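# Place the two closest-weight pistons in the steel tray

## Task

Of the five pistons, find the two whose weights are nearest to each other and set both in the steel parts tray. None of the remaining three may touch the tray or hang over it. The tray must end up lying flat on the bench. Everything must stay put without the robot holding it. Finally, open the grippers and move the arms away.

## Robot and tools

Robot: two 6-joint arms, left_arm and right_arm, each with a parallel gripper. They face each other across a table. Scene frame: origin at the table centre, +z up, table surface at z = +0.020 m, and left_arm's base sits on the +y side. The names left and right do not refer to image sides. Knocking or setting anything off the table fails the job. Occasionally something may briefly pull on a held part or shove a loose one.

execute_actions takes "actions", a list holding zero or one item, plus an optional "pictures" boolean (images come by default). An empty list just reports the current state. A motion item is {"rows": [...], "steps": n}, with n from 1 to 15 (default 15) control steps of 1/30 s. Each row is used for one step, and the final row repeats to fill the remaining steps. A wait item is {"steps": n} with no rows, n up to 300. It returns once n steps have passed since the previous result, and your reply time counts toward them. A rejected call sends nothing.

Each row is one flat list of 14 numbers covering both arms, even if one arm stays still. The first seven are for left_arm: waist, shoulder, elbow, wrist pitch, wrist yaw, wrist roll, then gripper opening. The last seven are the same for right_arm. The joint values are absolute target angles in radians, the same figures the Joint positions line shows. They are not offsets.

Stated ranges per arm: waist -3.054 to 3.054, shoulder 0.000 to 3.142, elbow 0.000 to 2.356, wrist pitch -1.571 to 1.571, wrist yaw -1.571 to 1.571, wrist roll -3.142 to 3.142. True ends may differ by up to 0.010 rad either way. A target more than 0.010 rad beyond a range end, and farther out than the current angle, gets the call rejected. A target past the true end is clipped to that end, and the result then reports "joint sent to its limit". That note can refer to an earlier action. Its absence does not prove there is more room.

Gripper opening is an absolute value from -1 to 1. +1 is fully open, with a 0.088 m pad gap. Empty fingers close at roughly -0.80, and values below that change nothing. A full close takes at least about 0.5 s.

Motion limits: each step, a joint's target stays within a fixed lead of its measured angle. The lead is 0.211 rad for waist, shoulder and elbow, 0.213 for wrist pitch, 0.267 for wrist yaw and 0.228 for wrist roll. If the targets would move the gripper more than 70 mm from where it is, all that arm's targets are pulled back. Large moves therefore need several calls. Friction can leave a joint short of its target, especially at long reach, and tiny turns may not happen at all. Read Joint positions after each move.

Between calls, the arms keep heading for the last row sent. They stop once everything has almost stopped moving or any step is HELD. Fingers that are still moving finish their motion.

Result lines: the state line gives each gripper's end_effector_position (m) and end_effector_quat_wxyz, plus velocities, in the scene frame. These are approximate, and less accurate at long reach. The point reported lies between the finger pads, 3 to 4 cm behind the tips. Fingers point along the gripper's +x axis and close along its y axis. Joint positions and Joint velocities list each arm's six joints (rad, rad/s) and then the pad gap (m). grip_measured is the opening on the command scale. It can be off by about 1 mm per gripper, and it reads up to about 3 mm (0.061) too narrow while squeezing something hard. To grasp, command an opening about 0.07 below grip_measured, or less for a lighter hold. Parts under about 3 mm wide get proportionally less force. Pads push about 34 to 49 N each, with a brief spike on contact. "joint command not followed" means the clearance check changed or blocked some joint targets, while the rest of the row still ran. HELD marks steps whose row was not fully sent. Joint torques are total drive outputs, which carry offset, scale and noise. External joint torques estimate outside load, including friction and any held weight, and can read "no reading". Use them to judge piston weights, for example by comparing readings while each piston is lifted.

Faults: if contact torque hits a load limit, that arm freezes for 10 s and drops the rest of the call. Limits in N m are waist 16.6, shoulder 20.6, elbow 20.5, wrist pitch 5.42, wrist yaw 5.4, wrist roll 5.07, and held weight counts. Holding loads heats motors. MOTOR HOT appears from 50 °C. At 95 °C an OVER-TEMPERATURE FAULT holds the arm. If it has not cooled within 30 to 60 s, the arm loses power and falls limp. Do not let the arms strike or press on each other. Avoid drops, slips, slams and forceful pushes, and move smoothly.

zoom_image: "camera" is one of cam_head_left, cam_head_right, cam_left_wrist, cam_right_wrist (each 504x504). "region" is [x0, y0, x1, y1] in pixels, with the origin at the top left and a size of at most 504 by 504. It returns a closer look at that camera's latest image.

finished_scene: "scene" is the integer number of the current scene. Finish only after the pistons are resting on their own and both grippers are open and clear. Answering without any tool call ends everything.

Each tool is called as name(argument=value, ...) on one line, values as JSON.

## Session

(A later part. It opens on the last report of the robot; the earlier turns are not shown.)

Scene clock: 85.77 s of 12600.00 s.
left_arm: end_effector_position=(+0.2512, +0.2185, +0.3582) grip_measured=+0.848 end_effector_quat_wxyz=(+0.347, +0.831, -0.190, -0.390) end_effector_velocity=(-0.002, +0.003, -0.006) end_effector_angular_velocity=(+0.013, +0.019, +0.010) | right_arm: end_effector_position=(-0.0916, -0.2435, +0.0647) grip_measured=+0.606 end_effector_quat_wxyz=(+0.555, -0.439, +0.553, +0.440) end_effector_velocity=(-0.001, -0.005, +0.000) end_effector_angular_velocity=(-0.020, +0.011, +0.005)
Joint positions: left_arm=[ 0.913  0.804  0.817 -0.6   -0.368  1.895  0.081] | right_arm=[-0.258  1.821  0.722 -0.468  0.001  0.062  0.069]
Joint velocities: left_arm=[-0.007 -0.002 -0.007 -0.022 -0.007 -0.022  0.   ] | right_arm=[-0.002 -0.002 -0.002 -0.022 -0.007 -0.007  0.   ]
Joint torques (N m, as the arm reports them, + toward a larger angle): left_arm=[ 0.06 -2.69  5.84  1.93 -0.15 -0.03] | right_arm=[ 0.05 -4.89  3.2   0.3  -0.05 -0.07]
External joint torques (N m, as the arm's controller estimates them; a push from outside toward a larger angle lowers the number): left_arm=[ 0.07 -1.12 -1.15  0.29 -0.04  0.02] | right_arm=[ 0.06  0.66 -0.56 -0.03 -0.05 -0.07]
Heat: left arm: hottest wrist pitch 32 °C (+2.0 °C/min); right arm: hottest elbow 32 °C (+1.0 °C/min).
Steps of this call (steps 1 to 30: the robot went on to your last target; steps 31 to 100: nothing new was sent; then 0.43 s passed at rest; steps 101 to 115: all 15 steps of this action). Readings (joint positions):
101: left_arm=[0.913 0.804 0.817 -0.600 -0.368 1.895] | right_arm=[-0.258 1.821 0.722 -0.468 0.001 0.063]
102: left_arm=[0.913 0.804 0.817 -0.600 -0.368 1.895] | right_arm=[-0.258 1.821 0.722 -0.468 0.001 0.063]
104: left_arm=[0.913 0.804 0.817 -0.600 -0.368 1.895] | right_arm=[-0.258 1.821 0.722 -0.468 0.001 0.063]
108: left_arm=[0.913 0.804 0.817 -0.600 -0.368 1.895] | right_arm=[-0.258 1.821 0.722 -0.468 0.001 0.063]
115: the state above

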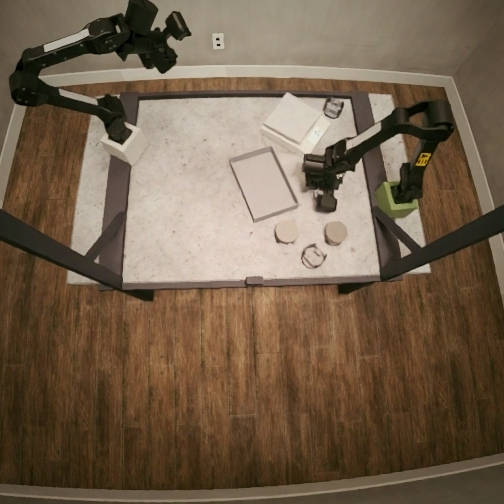

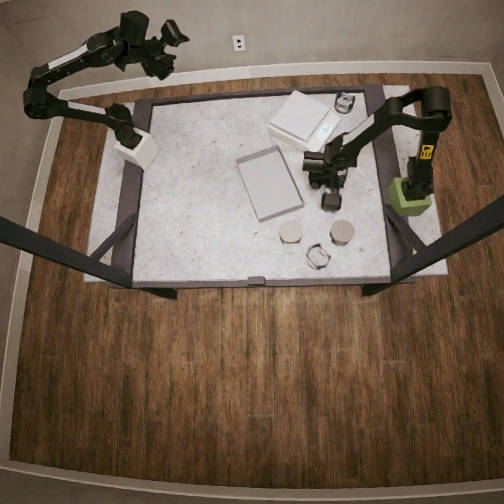

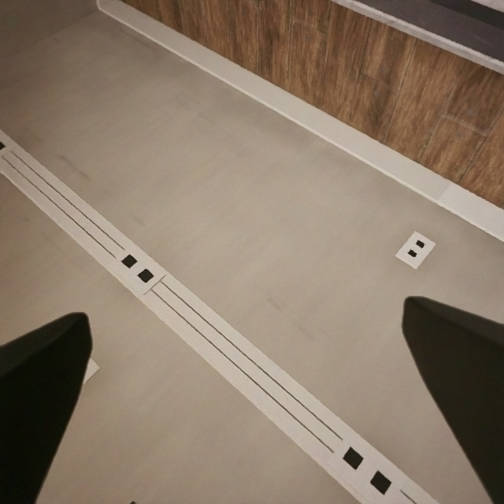

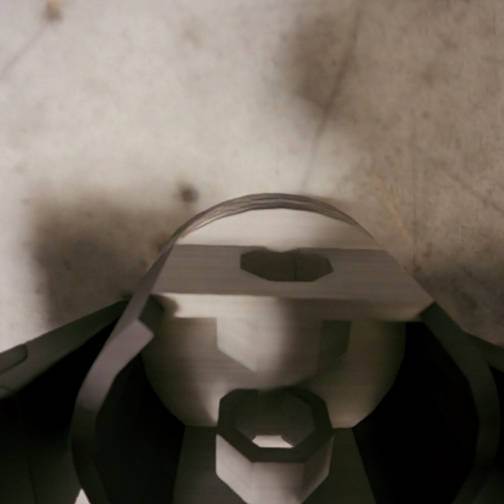

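execute_actions(actions=[{"rows": [[0.913,0.8,0.8,-0.6,-0.368,1.895,0.85,-0.258,1.810,0.730,-0.485,0,0.06,0.52],[0.913,0.8,0.8,-0.6,-0.368,1.895,0.85,-0.258,1.792,0.743,-0.515,0,0.06,0.52],[0.913,0.8,0.8,-0.6,-0.368,1.895,0.85,-0.258,1.770,0.759,-0.555,0,0.06,0.52],[0.913,0.8,0.8,-0.6,-0.368,1.895,0.85,-0.258,1.745,0.777,-0.598,0,0.06,0.52],[0.913,0.8,0.8,-0.6,-0.368,1.895,0.85,-0.258,1.720,0.795,-0.642,0,0.06,0.52],[0.913,0.8,0.8,-0.6,-0.368,1.895,0.85,-0.265,1.695,0.815,-0.688,0,0.05,0.52],[0.913,0.8,0.8,-0.6,-0.368,1.895,0.85,-0.28,1.672,0.838,-0.735,0,0.04,0.52],[0.913,0.8,0.8,-0.6,-0.368,1.895,0.85,-0.30,1.655,0.865,-0.780,0,0.03,0.52],[0.913,0.8,0.8,-0.6,-0.368,1.895,0.85,-0.325,1.648,0.900,-0.822,0,0.02,0.52],[0.913,0.8,0.8,-0.6,-0.368,1.895,0.85,-0.355,1.650,0.940,-0.860,0,0.01,0.52],[0.913,0.8,0.8,-0.6,-0.368,1.895,0.85,-0.385,1.672,0.985,-0.884,0,0.0,0.52],[0.913,0.8,0.8,-0.6,-0.368,1.895,0.85,-0.415,1.700,1.032,-0.903,0,-0.01,0.52],[0.913,0.8,0.8,-0.6,-0.368,1.895,0.85,-0.445,1.730,1.080,-0.921,0,-0.02,0.52],[0.913,0.8,0.8,-0.6,-0.368,1.895,0.85,-0.475,1.761,1.128,-0.938,0,-0.03,0.52],[0.913,0.8,0.8,-0.6,-0.368,1.895,0.85,-0.505,1.793,1.176,-0.954,0,-0.04,0.52]], "steps": 15}], pictures=false)

execute_actions(actions=[{"rows": [[0.913,0.8,0.8,-0.6,-0.368,1.895,0.85,-0.535,1.825,1.224,-0.970,0,-0.05,0.52],[0.913,0.8,0.8,-0.6,-0.368,1.895,0.85,-0.565,1.857,1.272,-0.986,0,-0.06,0.52],[0.913,0.8,0.8,-0.6,-0.368,1.895,0.85,-0.595,1.890,1.320,-1.001,0,-0.07,0.52],[0.913,0.8,0.8,-0.6,-0.368,1.895,0.85,-0.625,1.923,1.368,-1.016,0,-0.08,0.52],[0.913,0.8,0.8,-0.6,-0.368,1.895,0.85,-0.655,1.956,1.415,-1.030,0,-0.09,0.52],[0.913,0.8,0.8,-0.6,-0.368,1.895,0.85,-0.68,1.992,1.470,-1.049,0,-0.10,0.52],[0.913,0.8,0.8,-0.6,-0.368,1.895,0.85,-0.705,2.030,1.528,-1.069,0,-0.11,0.52],[0.913,0.8,0.8,-0.6,-0.368,1.895,0.85,-0.73,2.068,1.587,-1.090,0,-0.12,0.52],[0.913,0.8,0.8,-0.6,-0.368,1.895,0.85,-0.75,2.107,1.647,-1.111,0,-0.13,0.52],[0.913,0.8,0.8,-0.6,-0.368,1.895,0.85,-0.77,2.146,1.708,-1.133,0,-0.13,0.52],[0.913,0.8,0.8,-0.6,-0.368,1.895,0.85,-0.788,2.185,1.769,-1.155,0,-0.13,0.52],[0.913,0.8,0.8,-0.6,-0.368,1.895,0.85,-0.804,2.224,1.830,-1.177,0,-0.13,0.52],[0.913,0.8,0.8,-0.6,-0.368,1.895,0.85,-0.818,2.263,1.891,-1.199,0,-0.13,0.52],[0.913,0.8,0.8,-0.6,-0.368,1.895,0.85,-0.83,2.301,1.950,-1.220,0,-0.13,0.52],[0.913,0.8,0.8,-0.6,-0.368,1.895,0.85,-0.839,2.338,2.007,-1.240,0,-0.13,0.52]], "steps": 15}], pictures=false)

execute_actions(actions=[{"rows": [[0.913,0.8,0.8,-0.6,-0.368,1.895,0.85,-0.845,2.372,2.060,-1.259,0,-0.13,0.52],[0.913,0.8,0.8,-0.6,-0.368,1.895,0.85,-0.849,2.402,2.107,-1.276,0,-0.13,0.52],[0.913,0.8,0.8,-0.6,-0.368,1.895,0.85,-0.851,2.428,2.148,-1.291,0,-0.13,0.52],[0.913,0.8,0.8,-0.6,-0.368,1.895,0.85,-0.851,2.447,2.180,-1.304,0,-0.13,0.52],[0.913,0.8,0.8,-0.6,-0.368,1.895,0.85,-0.851,2.459,2.203,-1.309,0,-0.13,0.52]], "steps": 15}])

Scene clock: 113.73 s of 12600.00 s.
left_arm: end_effector_position=(+0.2512, +0.2185, +0.3582) grip_measured=+0.848 end_effector_quat_wxyz=(+0.347, +0.831, -0.190, -0.390) end_effector_velocity=(-0.001, +0.003, -0.004) end_effector_angular_velocity=(+0.026, +0.000, -0.000) | right_arm: end_effector_position=(-0.0371, -0.2166, +0.1557) grip_measured=+0.606 end_effector_quat_wxyz=(+0.574, -0.413, +0.573, +0.413) end_effector_velocity=(+0.333, +0.186, +0.133) end_effector_angular_velocity=(+0.133, -0.039, -0.601)
Joint positions: left_arm=[ 0.913  0.804  0.817 -0.6   -0.368  1.895  0.081] | right_arm=[-0.429  1.727  1.057 -0.9    0.001 -0.014  0.069]
Joint velocities: left_arm=[-0.002 -0.002 -0.002 -0.022 -0.007  0.007  0.   ] | right_arm=[-0.872  0.696  1.399 -0.564 -0.007 -0.271 -0.001]
Joint torques (N m, as the arm reports them, + toward a larger angle): left_arm=[ 0.07 -2.69  5.84  1.93 -0.15 -0.03] | right_arm=[-0.57 -4.96  6.32 -0.18 -0.04 -0.11]
External joint torques (N m, as the arm's controller estimates them; a push from outside toward a larger angle lowers the number): left_arm=[ 0.06 -1.07 -1.2   0.28 -0.03  0.02] | right_arm=[-0.2   0.44  1.81 -0.48 -0.07 -0.11]
Heat: left arm: hottest wrist pitch 33 °C (+2.0 °C/min); right arm: hottest shoulder 31 °C (+0.0 °C/min).
Steps of this call (steps 1 to 15: the robot went on to your last target; steps 16 to 90: nothing new was sent; then 24.47 s passed at rest; steps 91 to 105: all 15 steps of this action). Readings (joint positions):
91: left_arm=[0.913 0.804 0.817 -0.600 -0.368 1.895] | right_arm=[-0.258 1.821 0.722 -0.468 0.001 0.062]
92: left_arm=[0.913 0.804 0.817 -0.600 -0.368 1.895] | right_arm=[-0.258 1.819 0.724 -0.476 0.001 0.062]
94: left_arm=[0.913 0.804 0.817 -0.600 -0.368 1.895] | right_arm=[-0.258 1.804 0.736 -0.529 0.001 0.062]
98: left_arm=[0.913 0.804 0.817 -0.600 -0.368 1.895] | right_arm=[-0.267 1.723 0.794 -0.679 0.001 0.049]
105: the state above

Scene clock: 114.23 s of 12600.00 s.
left_arm: end_effector_position=(+0.2512, +0.2185, +0.3582) grip_measured=+0.848 end_effector_quat_wxyz=(+0.347, +0.831, -0.190, -0.390) end_effector_velocity=(-0.002, +0.000, -0.002) end_effector_angular_velocity=(+0.001, +0.011, -0.005) | right_arm: end_effector_position=(+0.1507, -0.1645, +0.1687) grip_measured=+0.606 end_effector_quat_wxyz=(+0.622, -0.334, +0.626, +0.331) end_effector_velocity=(+0.314, +0.074, -0.029) end_effector_angular_velocity=(+0.021, -0.009, -0.401)
Joint positions: left_arm=[ 0.913  0.804  0.817 -0.6   -0.368  1.895  0.081] | right_arm=[-0.808  2.243  1.853 -1.186  0.001 -0.124  0.069]
Joint velocities: left_arm=[-0.002 -0.002 -0.002 -0.007  0.007 -0.007 -0.   ] | right_arm=[-0.437  1.131  1.761 -0.608 -0.007 -0.037 -0.   ]
Joint torques (N m, as the arm reports them, + toward a larger angle): left_arm=[ 0.06 -2.69  5.82  1.94 -0.15 -0.03] | right_arm=[ 0.34 -9.78  7.17 -0.27 -0.04 -0.1 ]
External joint torques (N m, as the arm's controller estimates them; a push from outside toward a larger angle lowers the number): left_arm=[ 0.07 -1.1  -1.2   0.29 -0.04  0.02] | right_arm=[-0.23  0.04  1.91 -0.52  0.01 -0.09]
Heat: left arm: hottest wrist pitch 33 °C (+2.0 °C/min); right arm: hottest shoulder 31 °C (+0.0 °C/min).
Steps of this call (steps 1 to 15: all 15 steps of this action). Readings (joint positions):
1: left_arm=[0.913 0.804 0.817 -0.600 -0.368 1.895] | right_arm=[-0.458 1.753 1.105 -0.919 0.001 -0.024]
2: left_arm=[0.913 0.804 0.817 -0.600 -0.368 1.895] | right_arm=[-0.487 1.782 1.152 -0.937 0.001 -0.034]
4: left_arm=[0.913 0.804 0.817 -0.600 -0.368 1.895] | right_arm=[-0.546 1.843 1.246 -0.972 0.001 -0.053]
8: left_arm=[0.913 0.804 0.817 -0.600 -0.368 1.895] | right_arm=[-0.662 1.979 1.444 -1.043 0.001 -0.093]
15: the state above

Scene clock: 114.73 s of 12600.00 s.
left_arm: end_effector_position=(+0.2512, +0.2185, +0.3582) grip_measured=+0.848 end_effector_quat_wxyz=(+0.347, +0.831, -0.190, -0.390) end_effector_velocity=(-0.000, +0.002, -0.001) end_effector_angular_velocity=(-0.005, +0.012, +0.015) | right_arm: end_effector_position=(+0.1950, -0.1464, +0.1603) grip_measured=+0.606 end_effector_quat_wxyz=(+0.630, -0.320, +0.632, +0.319) end_effector_velocity=(+0.005, +0.005, +0.010) end_effector_angular_velocity=(+0.028, -0.017, +0.005)
Joint positions: left_arm=[ 0.913  0.804  0.817 -0.6   -0.368  1.895  0.081] | right_arm=[-0.853  2.455  2.187 -1.305  0.001 -0.127  0.069]
Joint velocities: left_arm=[-0.002 -0.002 -0.002 -0.007 -0.007 -0.022 -0.   ] | right_arm=[-0.002 -0.002  0.037 -0.007 -0.007 -0.007 -0.   ]
Joint torques (N m, as the arm reports them, + toward a larger angle): left_arm=[ 0.06 -2.69  5.83  1.93 -0.15 -0.03] | right_arm=[  0.17 -11.12   7.52  -0.19  -0.04  -0.1 ]
External joint torques (N m, as the arm's controller estimates them; a push from outside toward a larger angle lowers the number): left_arm=[ 0.06 -1.1  -1.19  0.28 -0.03  0.02] | right_arm=[ 0.18 -0.07  2.04 -0.5  -0.03 -0.1 ]
Heat: left arm: hottest wrist pitch 33 °C (+2.0 °C/min); right arm: hottest shoulder 31 °C (+0.0 °C/min).
Steps of this call (steps 1 to 15: all 15 steps of this action). Readings (joint positions):
1: left_arm=[0.913 0.804 0.817 -0.600 -0.368 1.895] | right_arm=[-0.822 2.281 1.911 -1.205 0.001 -0.125]
2: left_arm=[0.913 0.804 0.817 -0.600 -0.368 1.895] | right_arm=[-0.833 2.316 1.966 -1.224 0.001 -0.125]
4: left_arm=[0.913 0.804 0.817 -0.600 -0.368 1.895] | right_arm=[-0.848 2.379 2.063 -1.257 0.001 -0.126]
8: left_arm=[0.913 0.804 0.817 -0.600 -0.368 1.895] | right_arm=[-0.854 2.444 2.161 -1.293 0.001 -0.127]
15: the state above

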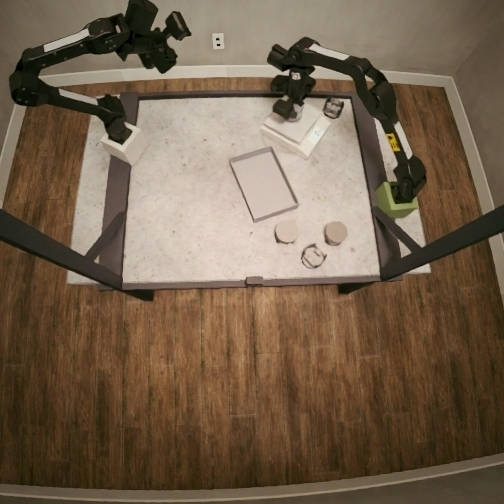

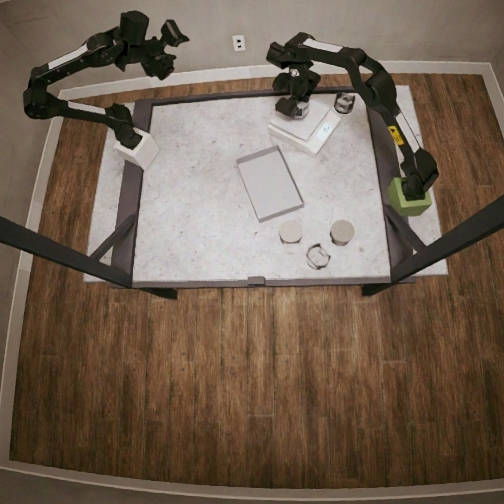

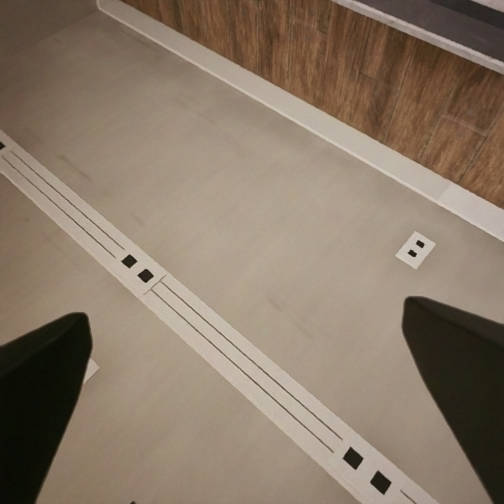

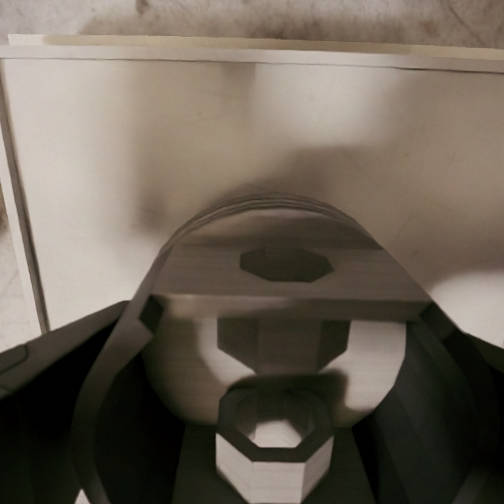

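zoom_image(camera="cam_head_left", region=[250, 60, 360, 170])

zoom_image(camera="cam_head_right", region=[255, 60, 365, 170])

Region (250, 60, 360, 170) of cam_head_left's 504x504 image, scaled by 4.582, with more detail than that image has.

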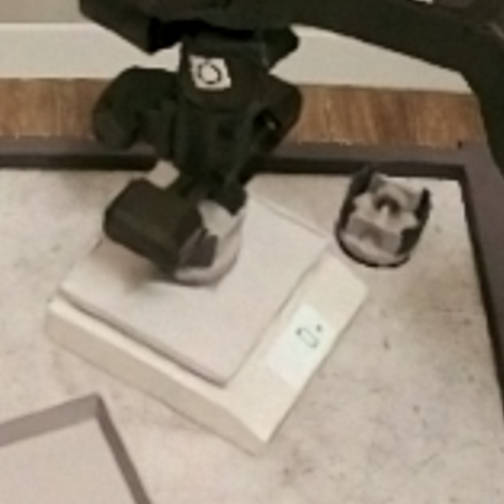

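Region (255, 60, 365, 170) of cam_head_right's 504x504 image, scaled by 4.582, with more detail than that image has.

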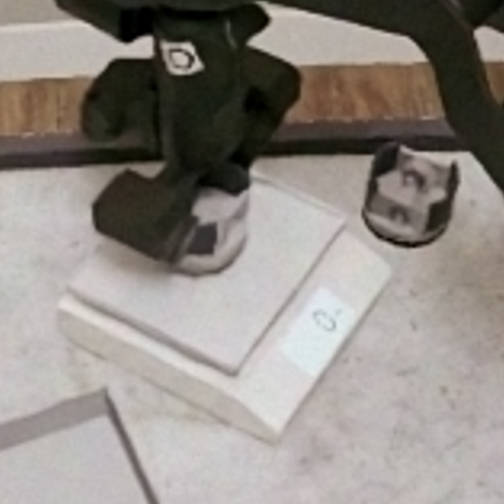

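execute_actions(actions=[{"rows": [[0.913,0.8,0.8,-0.6,-0.368,1.895,0.85,-0.849,2.467,2.210,-1.306,0,-0.127,0.52],[0.913,0.8,0.8,-0.6,-0.368,1.895,0.85,-0.846,2.478,2.219,-1.303,0,-0.124,0.52],[0.913,0.8,0.8,-0.6,-0.368,1.895,0.85,-0.842,2.490,2.229,-1.300,0,-0.121,0.52],[0.913,0.8,0.8,-0.6,-0.368,1.895,0.85,-0.838,2.502,2.239,-1.297,0,-0.118,0.52],[0.913,0.8,0.8,-0.6,-0.368,1.895,0.85,-0.834,2.514,2.249,-1.294,0,-0.115,0.52],[0.913,0.8,0.8,-0.6,-0.368,1.895,0.85,-0.830,2.525,2.257,-1.291,0,-0.112,0.52],[0.913,0.8,0.8,-0.6,-0.368,1.895,0.85,-0.827,2.533,2.262,-1.289,0,-0.109,0.52],[0.913,0.8,0.8,-0.6,-0.368,1.895,0.85,-0.825,2.538,2.262,-1.286,0,-0.107,0.52],[0.913,0.8,0.8,-0.6,-0.368,1.895,0.85,-0.825,2.540,2.255,-1.280,0,-0.107,0.52],[0.913,0.8,0.8,-0.6,-0.368,1.895,0.85,-0.825,2.541,2.245,-1.272,0,-0.107,0.52],[0.913,0.8,0.8,-0.6,-0.368,1.895,0.85,-0.825,2.542,2.235,-1.263,0,-0.107,0.52],[0.913,0.8,0.8,-0.6,-0.368,1.895,0.85,-0.825,2.543,2.226,-1.254,0,-0.107,0.52],[0.913,0.8,0.8,-0.6,-0.368,1.895,0.85,-0.825,2.544,2.217,-1.245,0,-0.107,0.52],[0.913,0.8,0.8,-0.6,-0.368,1.895,0.85,-0.825,2.545,2.209,-1.237,0,-0.107,0.52],[0.913,0.8,0.8,-0.6,-0.368,1.895,0.85,-0.825,2.546,2.202,-1.230,0,-0.107,0.52]], "steps": 15}], pictures=false)

execute_actions(actions=[{"rows": [[0.913,0.8,0.8,-0.6,-0.368,1.895,0.85,-0.825,2.547,2.197,-1.224,0,-0.107,0.52],[0.913,0.8,0.8,-0.6,-0.368,1.895,0.85,-0.825,2.548,2.192,-1.218,0,-0.107,0.52],[0.913,0.8,0.8,-0.6,-0.368,1.895,0.85,-0.825,2.550,2.187,-1.212,0,-0.107,0.52],[0.913,0.8,0.8,-0.6,-0.368,1.895,0.85,-0.825,2.551,2.183,-1.206,0,-0.107,0.52],[0.913,0.8,0.8,-0.6,-0.368,1.895,0.85,-0.825,2.552,2.178,-1.200,0,-0.107,0.52],[0.913,0.8,0.8,-0.6,-0.368,1.895,0.85,-0.825,2.553,2.173,-1.194,0,-0.107,0.52],[0.913,0.8,0.8,-0.6,-0.368,1.895,0.85,-0.825,2.555,2.168,-1.188,0,-0.107,0.52],[0.913,0.8,0.8,-0.6,-0.368,1.895,0.85,-0.825,2.556,2.164,-1.182,0,-0.107,0.52],[0.913,0.8,0.8,-0.6,-0.368,1.895,0.85,-0.825,2.557,2.159,-1.176,0,-0.107,0.52],[0.913,0.8,0.8,-0.6,-0.368,1.895,0.85,-0.825,2.558,2.154,-1.171,0,-0.107,0.52]], "steps": 15}])

zoom_image(camera="cam_head_right", region=[255, 60, 365, 170])

Scene clock: 130.00 s of 12600.00 s.
left_arm: end_effector_position=(+0.2512, +0.2185, +0.3582) grip_measured=+0.848 end_effector_quat_wxyz=(+0.347, +0.831, -0.190, -0.390) end_effector_velocity=(+0.000, +0.002, -0.001) end_effector_angular_velocity=(-0.002, +0.004, +0.022) | right_arm: end_effector_position=(+0.1955, -0.1281, +0.1356) grip_measured=+0.606 end_effector_quat_wxyz=(+0.633, -0.322, +0.627, +0.321) end_effector_velocity=(-0.008, -0.009, -0.034) end_effector_angular_velocity=(-0.026, +0.033, +0.005)
Joint positions: left_arm=[ 0.913  0.804  0.817 -0.6   -0.368  1.895  0.081] | right_arm=[-0.827  2.531  2.228 -1.261  0.005 -0.108  0.069]
Joint velocities: left_arm=[-0.007 -0.002 -0.002 -0.007 -0.022 -0.022 -0.   ] | right_arm=[-0.002 -0.002 -0.139  0.095 -0.007 -0.007 -0.   ]
Joint torques (N m, as the arm reports them, + toward a larger angle): left_arm=[ 0.06 -2.69  5.84  1.93 -0.15 -0.03] | right_arm=[  0.14 -10.14   4.1    1.02  -0.19   0.03]
External joint torques (N m, as the arm's controller estimates them; a push from outside toward a larger angle lowers the number): left_arm=[ 0.07 -1.08 -1.24  0.26 -0.03  0.03] | right_arm=[ 0.12  1.11 -1.17  0.56 -0.17  0.03]
Heat: left arm: hottest wrist pitch 34 °C (+2.0 °C/min); right arm: hottest shoulder 38 °C (+6.1 °C/min).
Steps of this call (steps 1 to 15: the robot went on to your last target; steps 16 to 90: nothing new was sent; then 11.77 s passed at rest; steps 91 to 105: all 15 steps of this action). Readings (joint positions):
91: left_arm=[0.913 0.804 0.817 -0.600 -0.368 1.895] | right_arm=[-0.853 2.458 2.189 -1.306 0.001 -0.127]
92: left_arm=[0.913 0.804 0.817 -0.600 -0.368 1.895] | right_arm=[-0.853 2.461 2.193 -1.306 0.001 -0.127]
94: left_arm=[0.913 0.804 0.817 -0.600 -0.368 1.895] | right_arm=[-0.850 2.474 2.208 -1.306 0.001 -0.126]
98: left_arm=[0.913 0.804 0.817 -0.600 -0.368 1.895] | right_arm=[-0.838 2.513 2.239 -1.293 0.001 -0.116]
105: the state above

Scene clock: 130.50 s of 12600.00 s.
left_arm: end_effector_position=(+0.2512, +0.2185, +0.3582) grip_measured=+0.848 end_effector_quat_wxyz=(+0.347, +0.831, -0.190, -0.390) end_effector_velocity=(-0.001, -0.001, -0.001) end_effector_angular_velocity=(-0.008, +0.007, -0.005) | right_arm: end_effector_position=(+0.1949, -0.1288, +0.1313) grip_measured=+0.606 end_effector_quat_wxyz=(+0.637, -0.321, +0.623, +0.322) end_effector_velocity=(+0.003, -0.003, +0.001) end_effector_angular_velocity=(+0.004, -0.014, -0.000)
Joint positions: left_arm=[ 0.913  0.804  0.817 -0.6   -0.368  1.895  0.081] | right_arm=[-0.827  2.512  2.175 -1.215  0.005 -0.108  0.069]
Joint velocities: left_arm=[-0.002 -0.002 -0.007  0.007  0.007 -0.007 -0.   ] | right_arm=[-0.007 -0.017 -0.027  0.022  0.007 -0.007 -0.   ]
Joint torques (N m, as the arm reports them, + toward a larger angle): left_arm=[ 0.07 -2.69  5.83  1.93 -0.15 -0.03] | right_arm=[ 0.16 -5.65  3.42  2.86 -0.16  0.04]
External joint torques (N m, as the arm's controller estimates them; a push from outside toward a larger angle lowers the number): left_arm=[ 0.06 -1.07 -1.23  0.27 -0.03  0.02] | right_arm=[ 0.24  5.81 -2.15  2.48 -0.16  0.04]
Heat: left arm: hottest wrist pitch 34 °C (+2.0 °C/min); right arm: hottest shoulder 38 °C (+6.0 °C/min).
Steps of this call (steps 1 to 15: all 15 steps of this action). Readings (joint positions):
1: left_arm=[0.913 0.804 0.817 -0.600 -0.368 1.895] | right_arm=[-0.827 2.531 2.224 -1.257 0.005 -0.108]
2: left_arm=[0.913 0.804 0.817 -0.600 -0.368 1.895] | right_arm=[-0.827 2.530 2.220 -1.254 0.005 -0.108]
4: left_arm=[0.913 0.804 0.817 -0.600 -0.368 1.895] | right_arm=[-0.827 2.526 2.211 -1.246 0.005 -0.108]
8: left_arm=[0.913 0.804 0.817 -0.600 -0.368 1.895] | right_arm=[-0.827 2.520 2.193 -1.231 0.005 -0.108]
15: the state above

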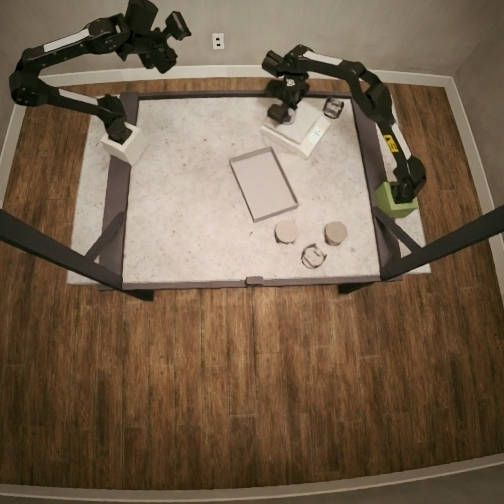

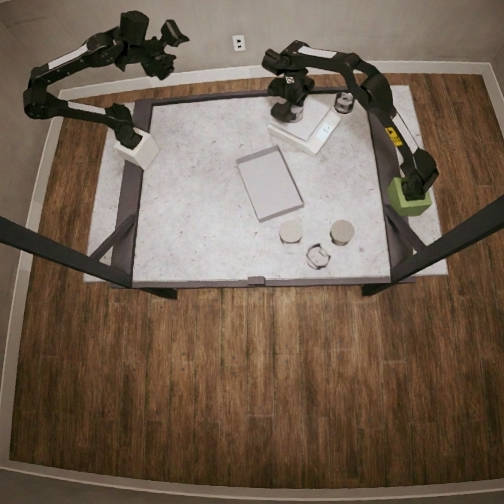

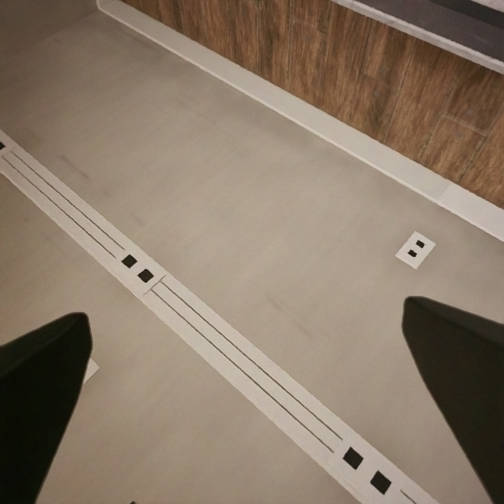

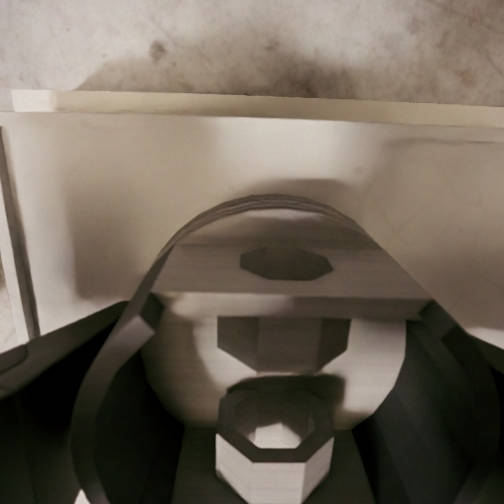

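Region (255, 60, 365, 170) of cam_head_right's 504x504 image, scaled by 4.582, with more detail than that image has.

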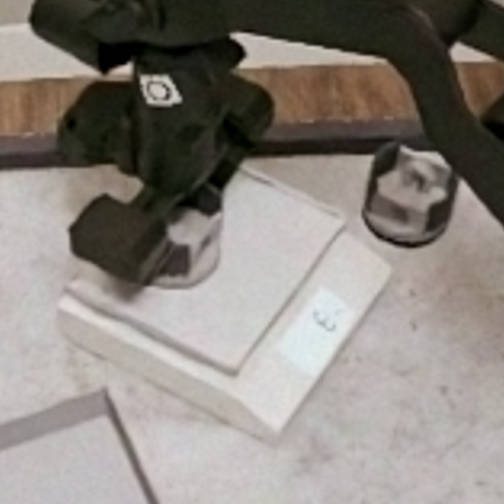

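execute_actions(actions=[{"rows": [[0.913,0.8,0.8,-0.6,-0.368,1.895,0.85,-0.827,2.550,2.170,-1.190,0,-0.107,0.52],[0.913,0.8,0.8,-0.6,-0.368,1.895,0.85,-0.827,2.545,2.185,-1.208,0,-0.107,0.52],[0.913,0.8,0.8,-0.6,-0.368,1.895,0.85,-0.827,2.541,2.200,-1.226,0,-0.107,0.52],[0.913,0.8,0.8,-0.6,-0.368,1.895,0.85,-0.827,2.537,2.213,-1.242,0,-0.107,0.52],[0.913,0.8,0.8,-0.6,-0.368,1.895,0.85,-0.827,2.534,2.224,-1.255,0,-0.107,0.52],[0.913,0.8,0.8,-0.6,-0.368,1.895,0.85,-0.827,2.532,2.230,-1.262,0,-0.107,0.52],[0.913,0.8,0.8,-0.6,-0.368,1.895,0.85,-0.827,2.532,2.230,-1.262,0,-0.107,0.52],[0.913,0.8,0.8,-0.6,-0.368,1.895,0.85,-0.827,2.532,2.230,-1.262,0,-0.107,0.55],[0.913,0.8,0.8,-0.6,-0.368,1.895,0.85,-0.827,2.532,2.230,-1.262,0,-0.107,0.59],[0.913,0.8,0.8,-0.6,-0.368,1.895,0.85,-0.827,2.532,2.230,-1.262,0,-0.107,0.63],[0.913,0.8,0.8,-0.6,-0.368,1.895,0.85,-0.827,2.532,2.230,-1.262,0,-0.107,0.68],[0.913,0.8,0.8,-0.6,-0.368,1.895,0.85,-0.827,2.532,2.230,-1.262,0,-0.107,0.76],[0.913,0.8,0.8,-0.6,-0.368,1.895,0.85,-0.827,2.532,2.230,-1.262,0,-0.107,0.86],[0.913,0.8,0.8,-0.6,-0.368,1.895,0.85,-0.827,2.532,2.230,-1.262,0,-0.107,1]], "steps": 15}], pictures=false)

execute_actions(actions=[{"steps": 20}])

zoom_image(camera="cam_head_right", region=[280, 90, 360, 170])

Scene clock: 135.50 s of 12600.00 s.
left_arm: end_effector_position=(+0.2512, +0.2185, +0.3582) grip_measured=+0.848 end_effector_quat_wxyz=(+0.347, +0.831, -0.190, -0.390) end_effector_velocity=(+0.001, +0.004, -0.005) end_effector_angular_velocity=(+0.025, +0.003, +0.020) | right_arm: end_effector_position=(+0.1950, -0.1285, +0.1376) grip_measured=+0.842 end_effector_quat_wxyz=(+0.634, -0.322, +0.626, +0.321) end_effector_velocity=(-0.002, -0.003, -0.009) end_effector_angular_velocity=(-0.015, +0.023, +0.005)
Joint positions: left_arm=[ 0.913  0.804  0.817 -0.6   -0.368  1.895  0.081] | right_arm=[-0.827  2.523  2.22  -1.258  0.004 -0.108  0.08 ]
Joint velocities: left_arm=[-0.002  0.002 -0.002 -0.022 -0.022 -0.007 -0.001] | right_arm=[-0.002  0.017 -0.002 -0.007 -0.007 -0.007  0.078]
Joint torques (N m, as the arm reports them, + toward a larger angle): left_arm=[ 0.07 -2.68  5.83  1.93 -0.14 -0.03] | right_arm=[  0.01 -10.81   7.04  -0.11  -0.17   0.03]
External joint torques (N m, as the arm's controller estimates them; a push from outside toward a larger angle lowers the number): left_arm=[ 0.05 -1.09 -1.19  0.29 -0.02  0.02] | right_arm=[ 0.    0.63  1.52 -0.44 -0.16  0.03]
Heat: left arm: hottest wrist pitch 34 °C (+2.0 °C/min); right arm: hottest shoulder 37 °C (+5.0 °C/min).
Steps of this call (steps 1 to 15: the robot went on to your last target; steps 16 to 90: nothing new was sent; then 1.50 s passed at rest; steps 91 to 105: all 15 steps of this action). Readings (joint positions):
91: left_arm=[0.913 0.804 0.817 -0.600 -0.368 1.895] | right_arm=[-0.827 2.510 2.173 -1.213 0.004 -0.108]
92: left_arm=[0.913 0.804 0.817 -0.600 -0.368 1.895] | right_arm=[-0.827 2.509 2.176 -1.215 0.004 -0.108]
94: left_arm=[0.913 0.804 0.817 -0.600 -0.368 1.895] | right_arm=[-0.827 2.509 2.188 -1.226 0.004 -0.108]
98: left_arm=[0.913 0.804 0.817 -0.600 -0.368 1.895] | right_arm=[-0.827 2.518 2.213 -1.248 0.004 -0.108]
105: the state above

Scene clock: 136.17 s of 12600.00 s.
left_arm: end_effector_position=(+0.2512, +0.2185, +0.3582) grip_measured=+0.848 end_effector_quat_wxyz=(+0.347, +0.831, -0.190, -0.390) end_effector_velocity=(-0.003, -0.001, -0.002) end_effector_angular_velocity=(+0.010, +0.002, -0.017) | right_arm: end_effector_position=(+0.1949, -0.1286, +0.1370) grip_measured=+0.977 end_effector_quat_wxyz=(+0.633, -0.322, +0.626, +0.321) end_effector_velocity=(-0.003, +0.000, +0.003) end_effector_angular_velocity=(+0.013, +0.018, +0.020)
Joint positions: left_arm=[ 0.913  0.804  0.817 -0.6   -0.368  1.895  0.081] | right_arm=[-0.827  2.524  2.22  -1.259  0.004 -0.108  0.087]
Joint velocities: left_arm=[-0.007 -0.002 -0.002 -0.007  0.007  0.007 -0.   ] | right_arm=[-0.002 -0.007 -0.002 -0.007 -0.022 -0.022  0.   ]
Joint torques (N m, as the arm reports them, + toward a larger angle): left_arm=[ 0.07 -2.69  5.84  1.93 -0.15 -0.03] | right_arm=[  0.   -10.8    7.08  -0.13  -0.17   0.03]
External joint torques (N m, as the arm's controller estimates them; a push from outside toward a larger angle lowers the number): left_arm=[ 0.09 -1.1  -1.18  0.29 -0.04  0.02] | right_arm=[-0.01  0.7   1.54 -0.46 -0.15  0.03]
Heat: left arm: hottest wrist pitch 34 °C (+2.0 °C/min); right arm: hottest shoulder 38 °C (+6.1 °C/min).
Steps of this call (steps 1 to 15: the robot went on to your last target; steps 16 to 20: nothing new was sent). Readings (joint positions):
1: left_arm=[0.913 0.804 0.817 -0.600 -0.368 1.895] | right_arm=[-0.827 2.523 2.220 -1.258 0.004 -0.108]
2: left_arm=[0.913 0.804 0.817 -0.600 -0.368 1.895] | right_arm=[-0.827 2.524 2.220 -1.258 0.004 -0.108]
4: left_arm=[0.913 0.804 0.817 -0.600 -0.368 1.895] | right_arm=[-0.827 2.524 2.220 -1.259 0.004 -0.108]
8: left_arm=[0.913 0.804 0.817 -0.600 -0.368 1.895] | right_arm=[-0.827 2.524 2.220 -1.259 0.004 -0.108]
20: the state above
All arms were judged still, so your last target was given up. Only a new action makes them travel on or press farther. Fingers that are still opening or closing keep moving.

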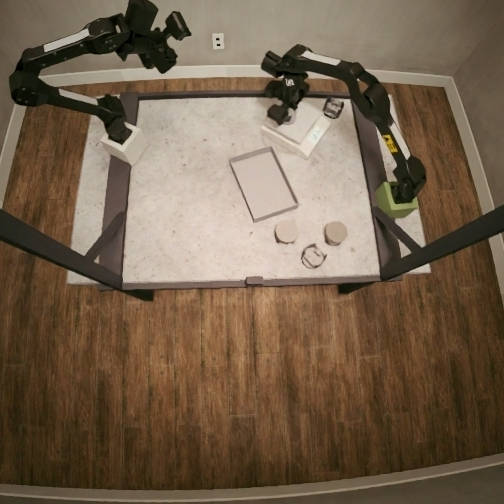

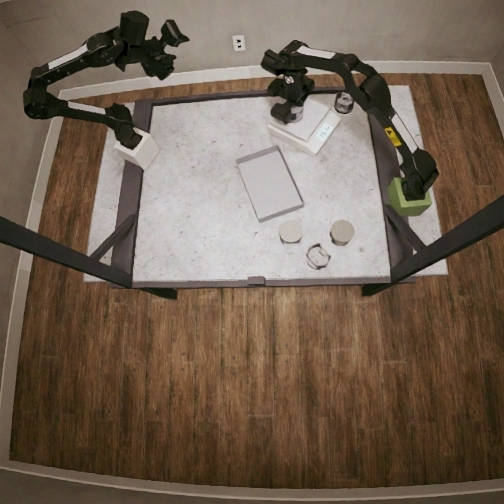

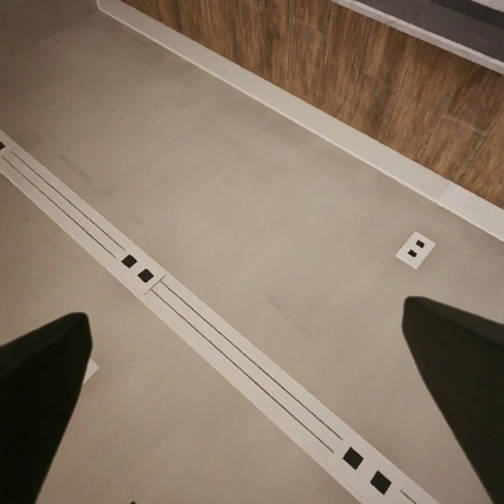

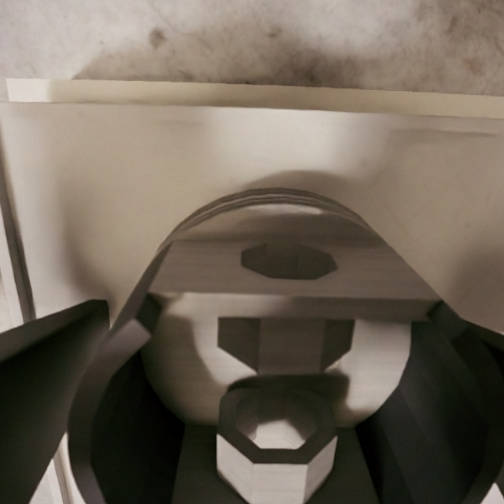

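Region (280, 90, 360, 170) of cam_head_right's 504x504 image, scaled by 6.300, with more detail than that image has.

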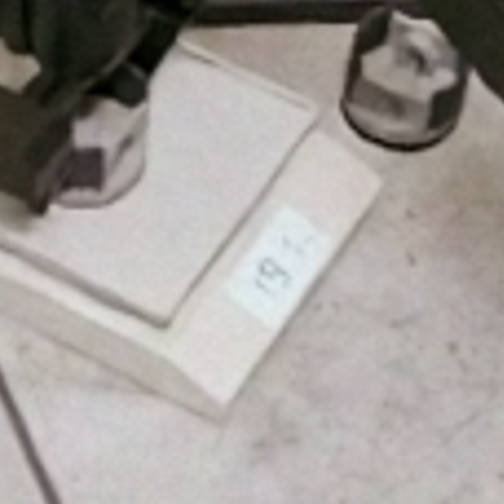

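zoom_image(camera="cam_head_right", region=[310, 117, 340, 147])

zoom_image(camera="cam_head_left", region=[300, 118, 330, 148])

Region (310, 117, 340, 147) of cam_head_right's 504x504 image, scaled by 16.800, with more detail than that image has.

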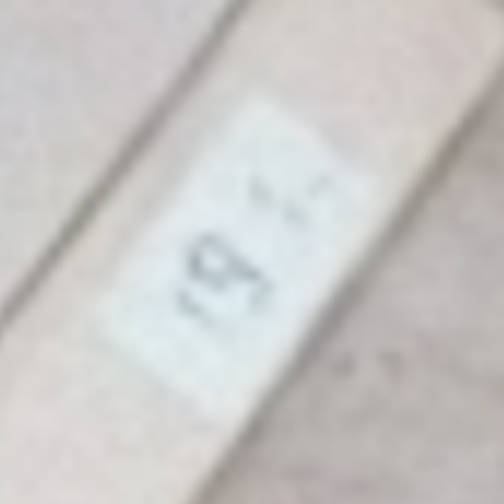

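Region (300, 118, 330, 148) of cam_head_left's 504x504 image, scaled by 16.800, with more detail than that image has.

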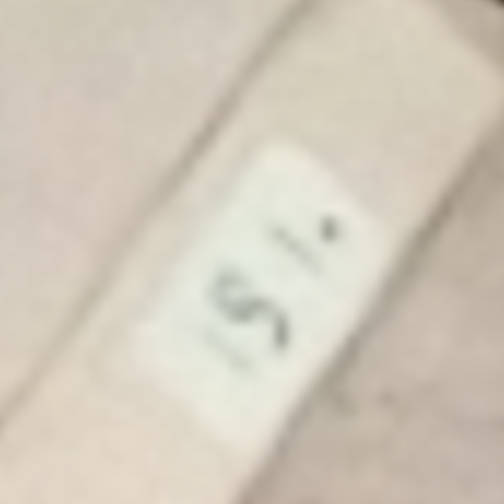

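execute_actions(actions=[{"rows": [[0.913,0.8,0.8,-0.6,-0.368,1.895,0.85,-0.827,2.515,2.224,-1.270,0,-0.107,1],[0.913,0.8,0.8,-0.6,-0.368,1.895,0.85,-0.827,2.495,2.212,-1.278,0,-0.107,1],[0.913,0.8,0.8,-0.6,-0.368,1.895,0.85,-0.828,2.472,2.190,-1.280,0,-0.107,1],[0.913,0.8,0.8,-0.6,-0.368,1.895,0.85,-0.830,2.445,2.160,-1.277,0,-0.107,1],[0.913,0.8,0.8,-0.6,-0.368,1.895,0.85,-0.833,2.410,2.115,-1.268,0,-0.107,1],[0.913,0.8,0.8,-0.6,-0.368,1.895,0.85,-0.836,2.365,2.055,-1.254,0,-0.107,1],[0.913,0.8,0.8,-0.6,-0.368,1.895,0.85,-0.838,2.315,1.985,-1.236,0,-0.107,1],[0.913,0.8,0.8,-0.6,-0.368,1.895,0.85,-0.84,2.272,1.925,-1.218,0,-0.107,1],[0.913,0.8,0.8,-0.6,-0.368,1.895,0.85,-0.84,2.230,1.865,-1.200,0,-0.107,1],[0.913,0.8,0.8,-0.6,-0.368,1.895,0.85,-0.84,2.189,1.805,-1.181,0,-0.107,1],[0.913,0.8,0.8,-0.6,-0.368,1.895,0.85,-0.84,2.148,1.745,-1.163,0,-0.107,1],[0.913,0.8,0.8,-0.6,-0.368,1.895,0.85,-0.84,2.108,1.685,-1.145,0,-0.107,1],[0.913,0.8,0.8,-0.6,-0.368,1.895,0.85,-0.84,2.068,1.625,-1.126,0,-0.107,1],[0.913,0.8,0.8,-0.6,-0.368,1.895,0.85,-0.84,2.028,1.566,-1.108,0,-0.107,1],[0.913,0.8,0.8,-0.6,-0.368,1.895,0.85,-0.84,1.990,1.510,-1.090,0,-0.107,1]], "steps": 15}], pictures=false)

execute_actions(actions=[{"rows": [[0.913,0.8,0.8,-0.6,-0.368,1.895,0.85,-0.84,1.955,1.46,-1.075,0,-0.107,1],[0.913,0.8,0.8,-0.6,-0.368,1.895,0.85,-0.84,1.93,1.42,-1.063,0,-0.107,1],[0.913,0.8,0.8,-0.6,-0.368,1.895,0.85,-0.835,1.908,1.39,-1.055,0,-0.107,1]], "steps": 7}], pictures=true)

execute_actions(actions=[{"rows": [[0.913,0.8,0.8,-0.6,-0.368,1.895,0.85,-0.815,1.911,1.395,-1.055,0,-0.1,1],[0.913,0.8,0.8,-0.6,-0.368,1.895,0.85,-0.785,1.918,1.402,-1.055,0,-0.09,1],[0.913,0.8,0.8,-0.6,-0.368,1.895,0.85,-0.743,1.928,1.413,-1.055,0,-0.08,1],[0.913,0.8,0.8,-0.6,-0.368,1.895,0.85,-0.693,1.939,1.425,-1.055,0,-0.07,1],[0.913,0.8,0.8,-0.6,-0.368,1.895,0.85,-0.638,1.952,1.438,-1.055,0,-0.06,1],[0.913,0.8,0.8,-0.6,-0.368,1.895,0.85,-0.583,1.964,1.451,-1.055,0,-0.05,1],[0.913,0.8,0.8,-0.6,-0.368,1.895,0.85,-0.528,1.977,1.465,-1.055,0,-0.04,1],[0.913,0.8,0.8,-0.6,-0.368,1.895,0.85,-0.473,1.989,1.478,-1.055,0,-0.03,1],[0.913,0.8,0.8,-0.6,-0.368,1.895,0.85,-0.418,2.002,1.491,-1.055,0,-0.02,1],[0.913,0.8,0.8,-0.6,-0.368,1.895,0.85,-0.363,2.014,1.505,-1.055,0,-0.01,1],[0.913,0.8,0.8,-0.6,-0.368,1.895,0.85,-0.308,2.027,1.518,-1.055,0,0,1],[0.913,0.8,0.8,-0.6,-0.368,1.895,0.85,-0.253,2.039,1.531,-1.055,0,0,1],[0.913,0.8,0.8,-0.6,-0.368,1.895,0.85,-0.198,2.052,1.545,-1.055,0,0,1],[0.913,0.8,0.8,-0.6,-0.368,1.895,0.85,-0.143,2.064,1.558,-1.055,0,0,1],[0.913,0.8,0.8,-0.6,-0.368,1.895,0.85,-0.088,2.077,1.571,-1.055,0,0,1]], "steps": 15}], pictures=false)

execute_actions(actions=[{"rows": [[0.913,0.8,0.8,-0.6,-0.368,1.895,0.85,-0.033,2.089,1.585,-1.055,0,0,1],[0.913,0.8,0.8,-0.6,-0.368,1.895,0.85,0.022,2.102,1.598,-1.055,0,0,1],[0.913,0.8,0.8,-0.6,-0.368,1.895,0.85,0.072,2.113,1.610,-1.055,0,0,1],[0.913,0.8,0.8,-0.6,-0.368,1.895,0.85,0.112,2.122,1.620,-1.055,0,0,1],[0.913,0.8,0.8,-0.6,-0.368,1.895,0.85,0.140,2.130,1.626,-1.055,0,0,1],[0.913,0.8,0.8,-0.6,-0.368,1.895,0.85,0.158,2.136,1.630,-1.055,0,0,1]], "steps": 14}], pictures=true)

Scene clock: 155.57 s of 12600.00 s.
left_arm: end_effector_position=(+0.2512, +0.2185, +0.3582) grip_measured=+0.848 end_effector_quat_wxyz=(+0.347, +0.831, -0.190, -0.390) end_effector_velocity=(-0.001, +0.001, -0.001) end_effector_angular_velocity=(+0.004, +0.003, +0.003) | right_arm: end_effector_position=(+0.1388, -0.1978, +0.1815) grip_measured=+0.977 end_effector_quat_wxyz=(+0.634, -0.318, +0.629, +0.317) end_effector_velocity=(-0.214, -0.232, +0.017) end_effector_angular_velocity=(-0.054, +0.060, +0.005)
Joint positions: left_arm=[ 0.913  0.804  0.817 -0.6   -0.368  1.895  0.081] | right_arm=[-0.839  2.09   1.66  -1.135  0.004 -0.108  0.087]
Joint velocities: left_arm=[-0.007 -0.002 -0.002 -0.007 -0.007 -0.007  0.   ] | right_arm=[-0.002 -1.184 -1.741  0.476 -0.007 -0.007 -0.   ]
Joint torques (N m, as the arm reports them, + toward a larger angle): left_arm=[ 0.07 -2.7   5.84  1.93 -0.15 -0.03] | right_arm=[ -0.07 -10.09   4.24   0.26  -0.16   0.03]
External joint torques (N m, as the arm's controller estimates them; a push from outside toward a larger angle lowers the number): left_arm=[ 0.08 -1.07 -1.22  0.27 -0.03  0.02] | right_arm=[-0.07 -1.93 -0.58 -0.02 -0.15  0.03]
Heat: left arm: hottest wrist pitch 34 °C (+1.0 °C/min); right arm: hottest shoulder 43 °C (+12.0 °C/min).
Steps of this call (steps 1 to 90: nothing new was sent; then 15.90 s passed at rest; steps 91 to 105: all 15 steps of this action). Readings (joint positions):
91: left_arm=[0.913 0.804 0.817 -0.600 -0.368 1.895] | right_arm=[-0.827 2.524 2.220 -1.260 0.004 -0.108]
92: left_arm=[0.913 0.804 0.817 -0.600 -0.368 1.895] | right_arm=[-0.827 2.523 2.220 -1.264 0.004 -0.108]
94: left_arm=[0.913 0.804 0.817 -0.600 -0.368 1.895] | right_arm=[-0.827 2.509 2.202 -1.268 0.004 -0.108]
98: left_arm=[0.913 0.804 0.817 -0.600 -0.368 1.895] | right_arm=[-0.830 2.393 2.051 -1.249 0.004 -0.108]
105: the state above

Scene clock: 155.80 s of 12600.00 s.
left_arm: end_effector_position=(+0.2512, +0.2185, +0.3582) grip_measured=+0.848 end_effector_quat_wxyz=(+0.347, +0.831, -0.190, -0.390) end_effector_velocity=(-0.000, +0.002, -0.004) end_effector_angular_velocity=(+0.008, +0.005, +0.007) | right_arm: end_effector_position=(+0.1068, -0.2321, +0.1777) grip_measured=+0.977 end_effector_quat_wxyz=(+0.627, -0.321, +0.636, +0.315) end_effector_velocity=(-0.025, -0.025, -0.011) end_effector_angular_velocity=(+0.025, -0.013, -0.005)
Joint positions: left_arm=[ 0.913  0.804  0.817 -0.6   -0.368  1.895  0.081] | right_arm=[-0.838  1.933  1.415 -1.067  0.004 -0.108  0.087]
Joint velocities: left_arm=[-0.002 -0.002 -0.007 -0.007 -0.007 -0.007 -0.   ] | right_arm=[ 0.002 -0.139 -0.237  0.125 -0.007  0.007 -0.   ]
Joint torques (N m, as the arm reports them, + toward a larger angle): left_arm=[ 0.06 -2.69  5.84  1.93 -0.15 -0.03] | right_arm=[ 0.29 -9.68  4.96  0.34 -0.16  0.04]
External joint torques (N m, as the arm's controller estimates them; a push from outside toward a larger angle lowers the number): left_arm=[ 0.06 -1.14 -1.11  0.31 -0.03  0.02] | right_arm=[ 0.25 -1.87 -0.32 -0.07 -0.14  0.03]
Heat: left arm: hottest wrist pitch 34 °C (+1.0 °C/min); right arm: hottest shoulder 43 °C (+12.2 °C/min).
Steps of this call (steps 1 to 7: all 7 steps of this action). Readings (joint positions):
1: left_arm=[0.913 0.804 0.817 -0.600 -0.368 1.895] | right_arm=[-0.839 2.052 1.603 -1.119 0.004 -0.108]
2: left_arm=[0.913 0.804 0.817 -0.600 -0.368 1.895] | right_arm=[-0.839 2.017 1.549 -1.105 0.004 -0.108]
4: left_arm=[0.913 0.804 0.817 -0.600 -0.368 1.895] | right_arm=[-0.839 1.964 1.465 -1.086 0.004 -0.108]
7: the state above

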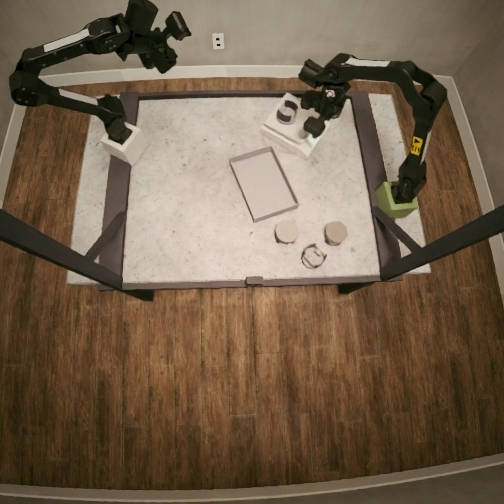

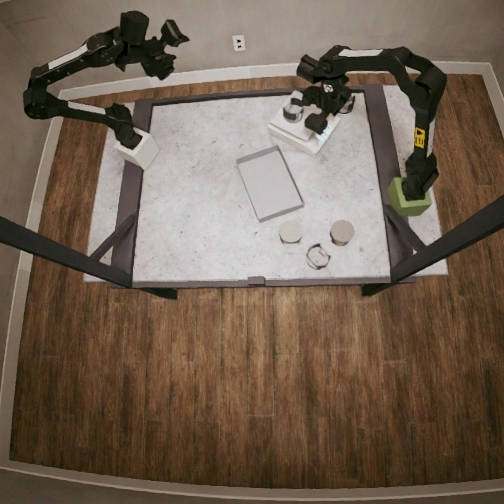

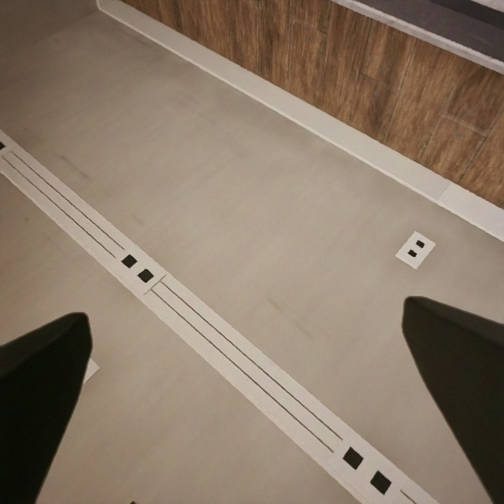

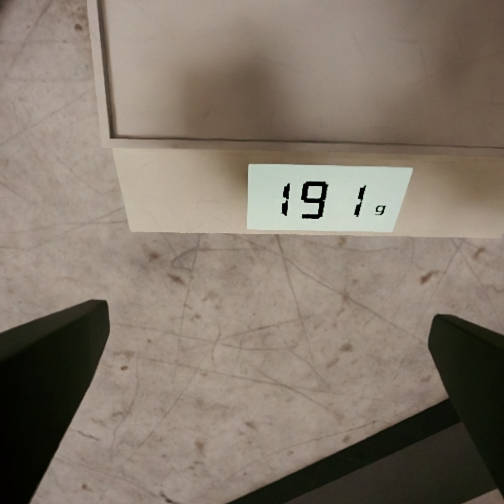

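Scene clock: 156.30 s of 12600.00 s.
left_arm: end_effector_position=(+0.2512, +0.2185, +0.3582) grip_measured=+0.848 end_effector_quat_wxyz=(+0.347, +0.831, -0.190, -0.390) end_effector_velocity=(+0.003, +0.002, +0.001) end_effector_angular_velocity=(-0.007, -0.010, +0.025) | right_arm: end_effector_position=(-0.0761, -0.1117, +0.1690) grip_measured=+0.978 end_effector_quat_wxyz=(+0.536, -0.464, +0.531, +0.465) end_effector_velocity=(-0.570, +0.166, -0.040) end_effector_angular_velocity=(-0.018, -0.004, +1.485)
Joint positions: left_arm=[ 0.913  0.804  0.817 -0.6   -0.368  1.895  0.081] | right_arm=[-0.24   2.037  1.528 -1.055  0.004 -0.009  0.087]
Joint velocities: left_arm=[ 0.002 -0.002 -0.002  0.007 -0.022 -0.007  0.   ] | right_arm=[ 1.536  0.349  0.354 -0.022  0.007  0.051 -0.   ]
Joint torques (N m, as the arm reports them, + toward a larger angle): left_arm=[ 0.06 -2.69  5.84  1.93 -0.15 -0.03] | right_arm=[ 0.3  -8.17  6.51  0.08 -0.14  0.09]
External joint torques (N m, as the arm's controller estimates them; a push from outside toward a larger angle lowers the number): left_arm=[ 0.05 -1.11 -1.22  0.27 -0.03  0.02] | right_arm=[ 0.2   0.61  1.53 -0.07 -0.13  0.09]
Heat: left arm: hottest wrist pitch 34 °C (+1.0 °C/min); right arm: hottest shoulder 43 °C (+12.1 °C/min).
Steps of this call (steps 1 to 15: all 15 steps of this action). Readings (joint positions):
1: left_arm=[0.913 0.804 0.817 -0.600 -0.368 1.895] | right_arm=[-0.837 1.930 1.410 -1.065 0.004 -0.107]
2: left_arm=[0.913 0.804 0.817 -0.600 -0.368 1.895] | right_arm=[-0.831 1.929 1.408 -1.064 0.004 -0.103]
4: left_arm=[0.913 0.804 0.817 -0.600 -0.368 1.895] | right_arm=[-0.795 1.929 1.409 -1.059 0.004 -0.089]
8: left_arm=[0.913 0.804 0.817 -0.600 -0.368 1.895] | right_arm=[-0.615 1.955 1.443 -1.056 0.004 -0.055]
15: the state above

Scene clock: 156.77 s of 12600.00 s.
left_arm: end_effector_position=(+0.2512, +0.2185, +0.3582) grip_measured=+0.848 end_effector_quat_wxyz=(+0.347, +0.831, -0.190, -0.390) end_effector_velocity=(+0.000, +0.002, -0.001) end_effector_angular_velocity=(+0.007, -0.004, +0.015) | right_arm: end_effector_position=(-0.2358, -0.0998, +0.1568) grip_measured=+0.978 end_effector_quat_wxyz=(+0.432, -0.558, +0.431, +0.563) end_effector_velocity=(+0.045, +0.016, +0.007) end_effector_angular_velocity=(+0.015, +0.011, -0.112)
Joint positions: left_arm=[ 0.913  0.804  0.817 -0.6   -0.368  1.895  0.081] | right_arm=[ 0.163  2.128  1.618 -1.054 -0.002 -0.003  0.087]
Joint velocities: left_arm=[-0.007 -0.002 -0.002 -0.007 -0.022 -0.007 -0.   ] | right_arm=[-0.12  -0.007  0.017 -0.007 -0.007 -0.007 -0.   ]
Joint torques (N m, as the arm reports them, + toward a larger angle): left_arm=[ 0.06 -2.68  5.84  1.93 -0.15 -0.03] | right_arm=[ 0.03 -8.56  6.93  0.01  0.07  0.09]
External joint torques (N m, as the arm's controller estimates them; a push from outside toward a larger angle lowers the number): left_arm=[ 0.07 -1.06 -1.27  0.25 -0.03  0.02] | right_arm=[-0.2   0.65  1.62 -0.31  0.08  0.09]
Heat: left arm: hottest wrist pitch 34 °C (+1.0 °C/min); right arm: hottest shoulder 43 °C (+12.0 °C/min).
Steps of this call (steps 1 to 14: all 14 steps of this action). Readings (joint positions):
1: left_arm=[0.913 0.804 0.817 -0.600 -0.368 1.895] | right_arm=[-0.189 2.048 1.541 -1.055 0.004 -0.008]
2: left_arm=[0.913 0.804 0.817 -0.600 -0.368 1.895] | right_arm=[-0.138 2.060 1.553 -1.055 0.004 -0.007]
4: left_arm=[0.913 0.804 0.817 -0.600 -0.368 1.895] | right_arm=[-0.038 2.082 1.577 -1.055 0.004 -0.005]
8: left_arm=[0.913 0.804 0.817 -0.600 -0.368 1.895] | right_arm=[0.135 2.119 1.613 -1.054 -0.001 -0.004]
14: the state above

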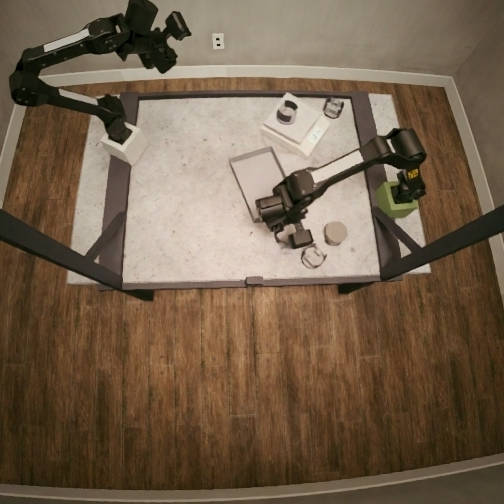

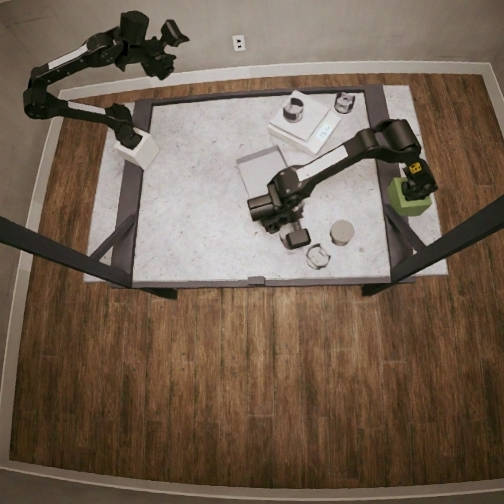

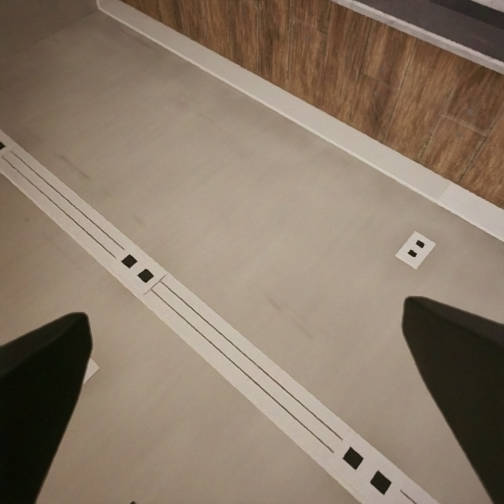

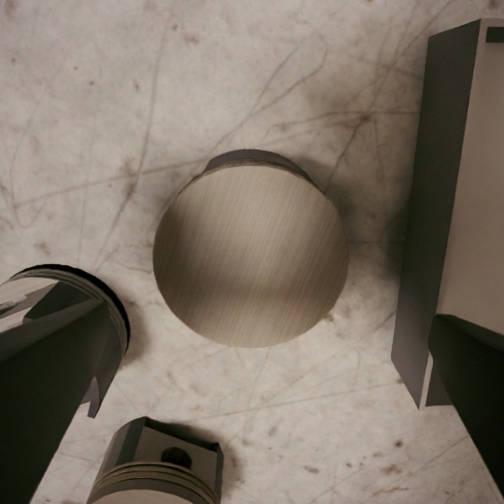

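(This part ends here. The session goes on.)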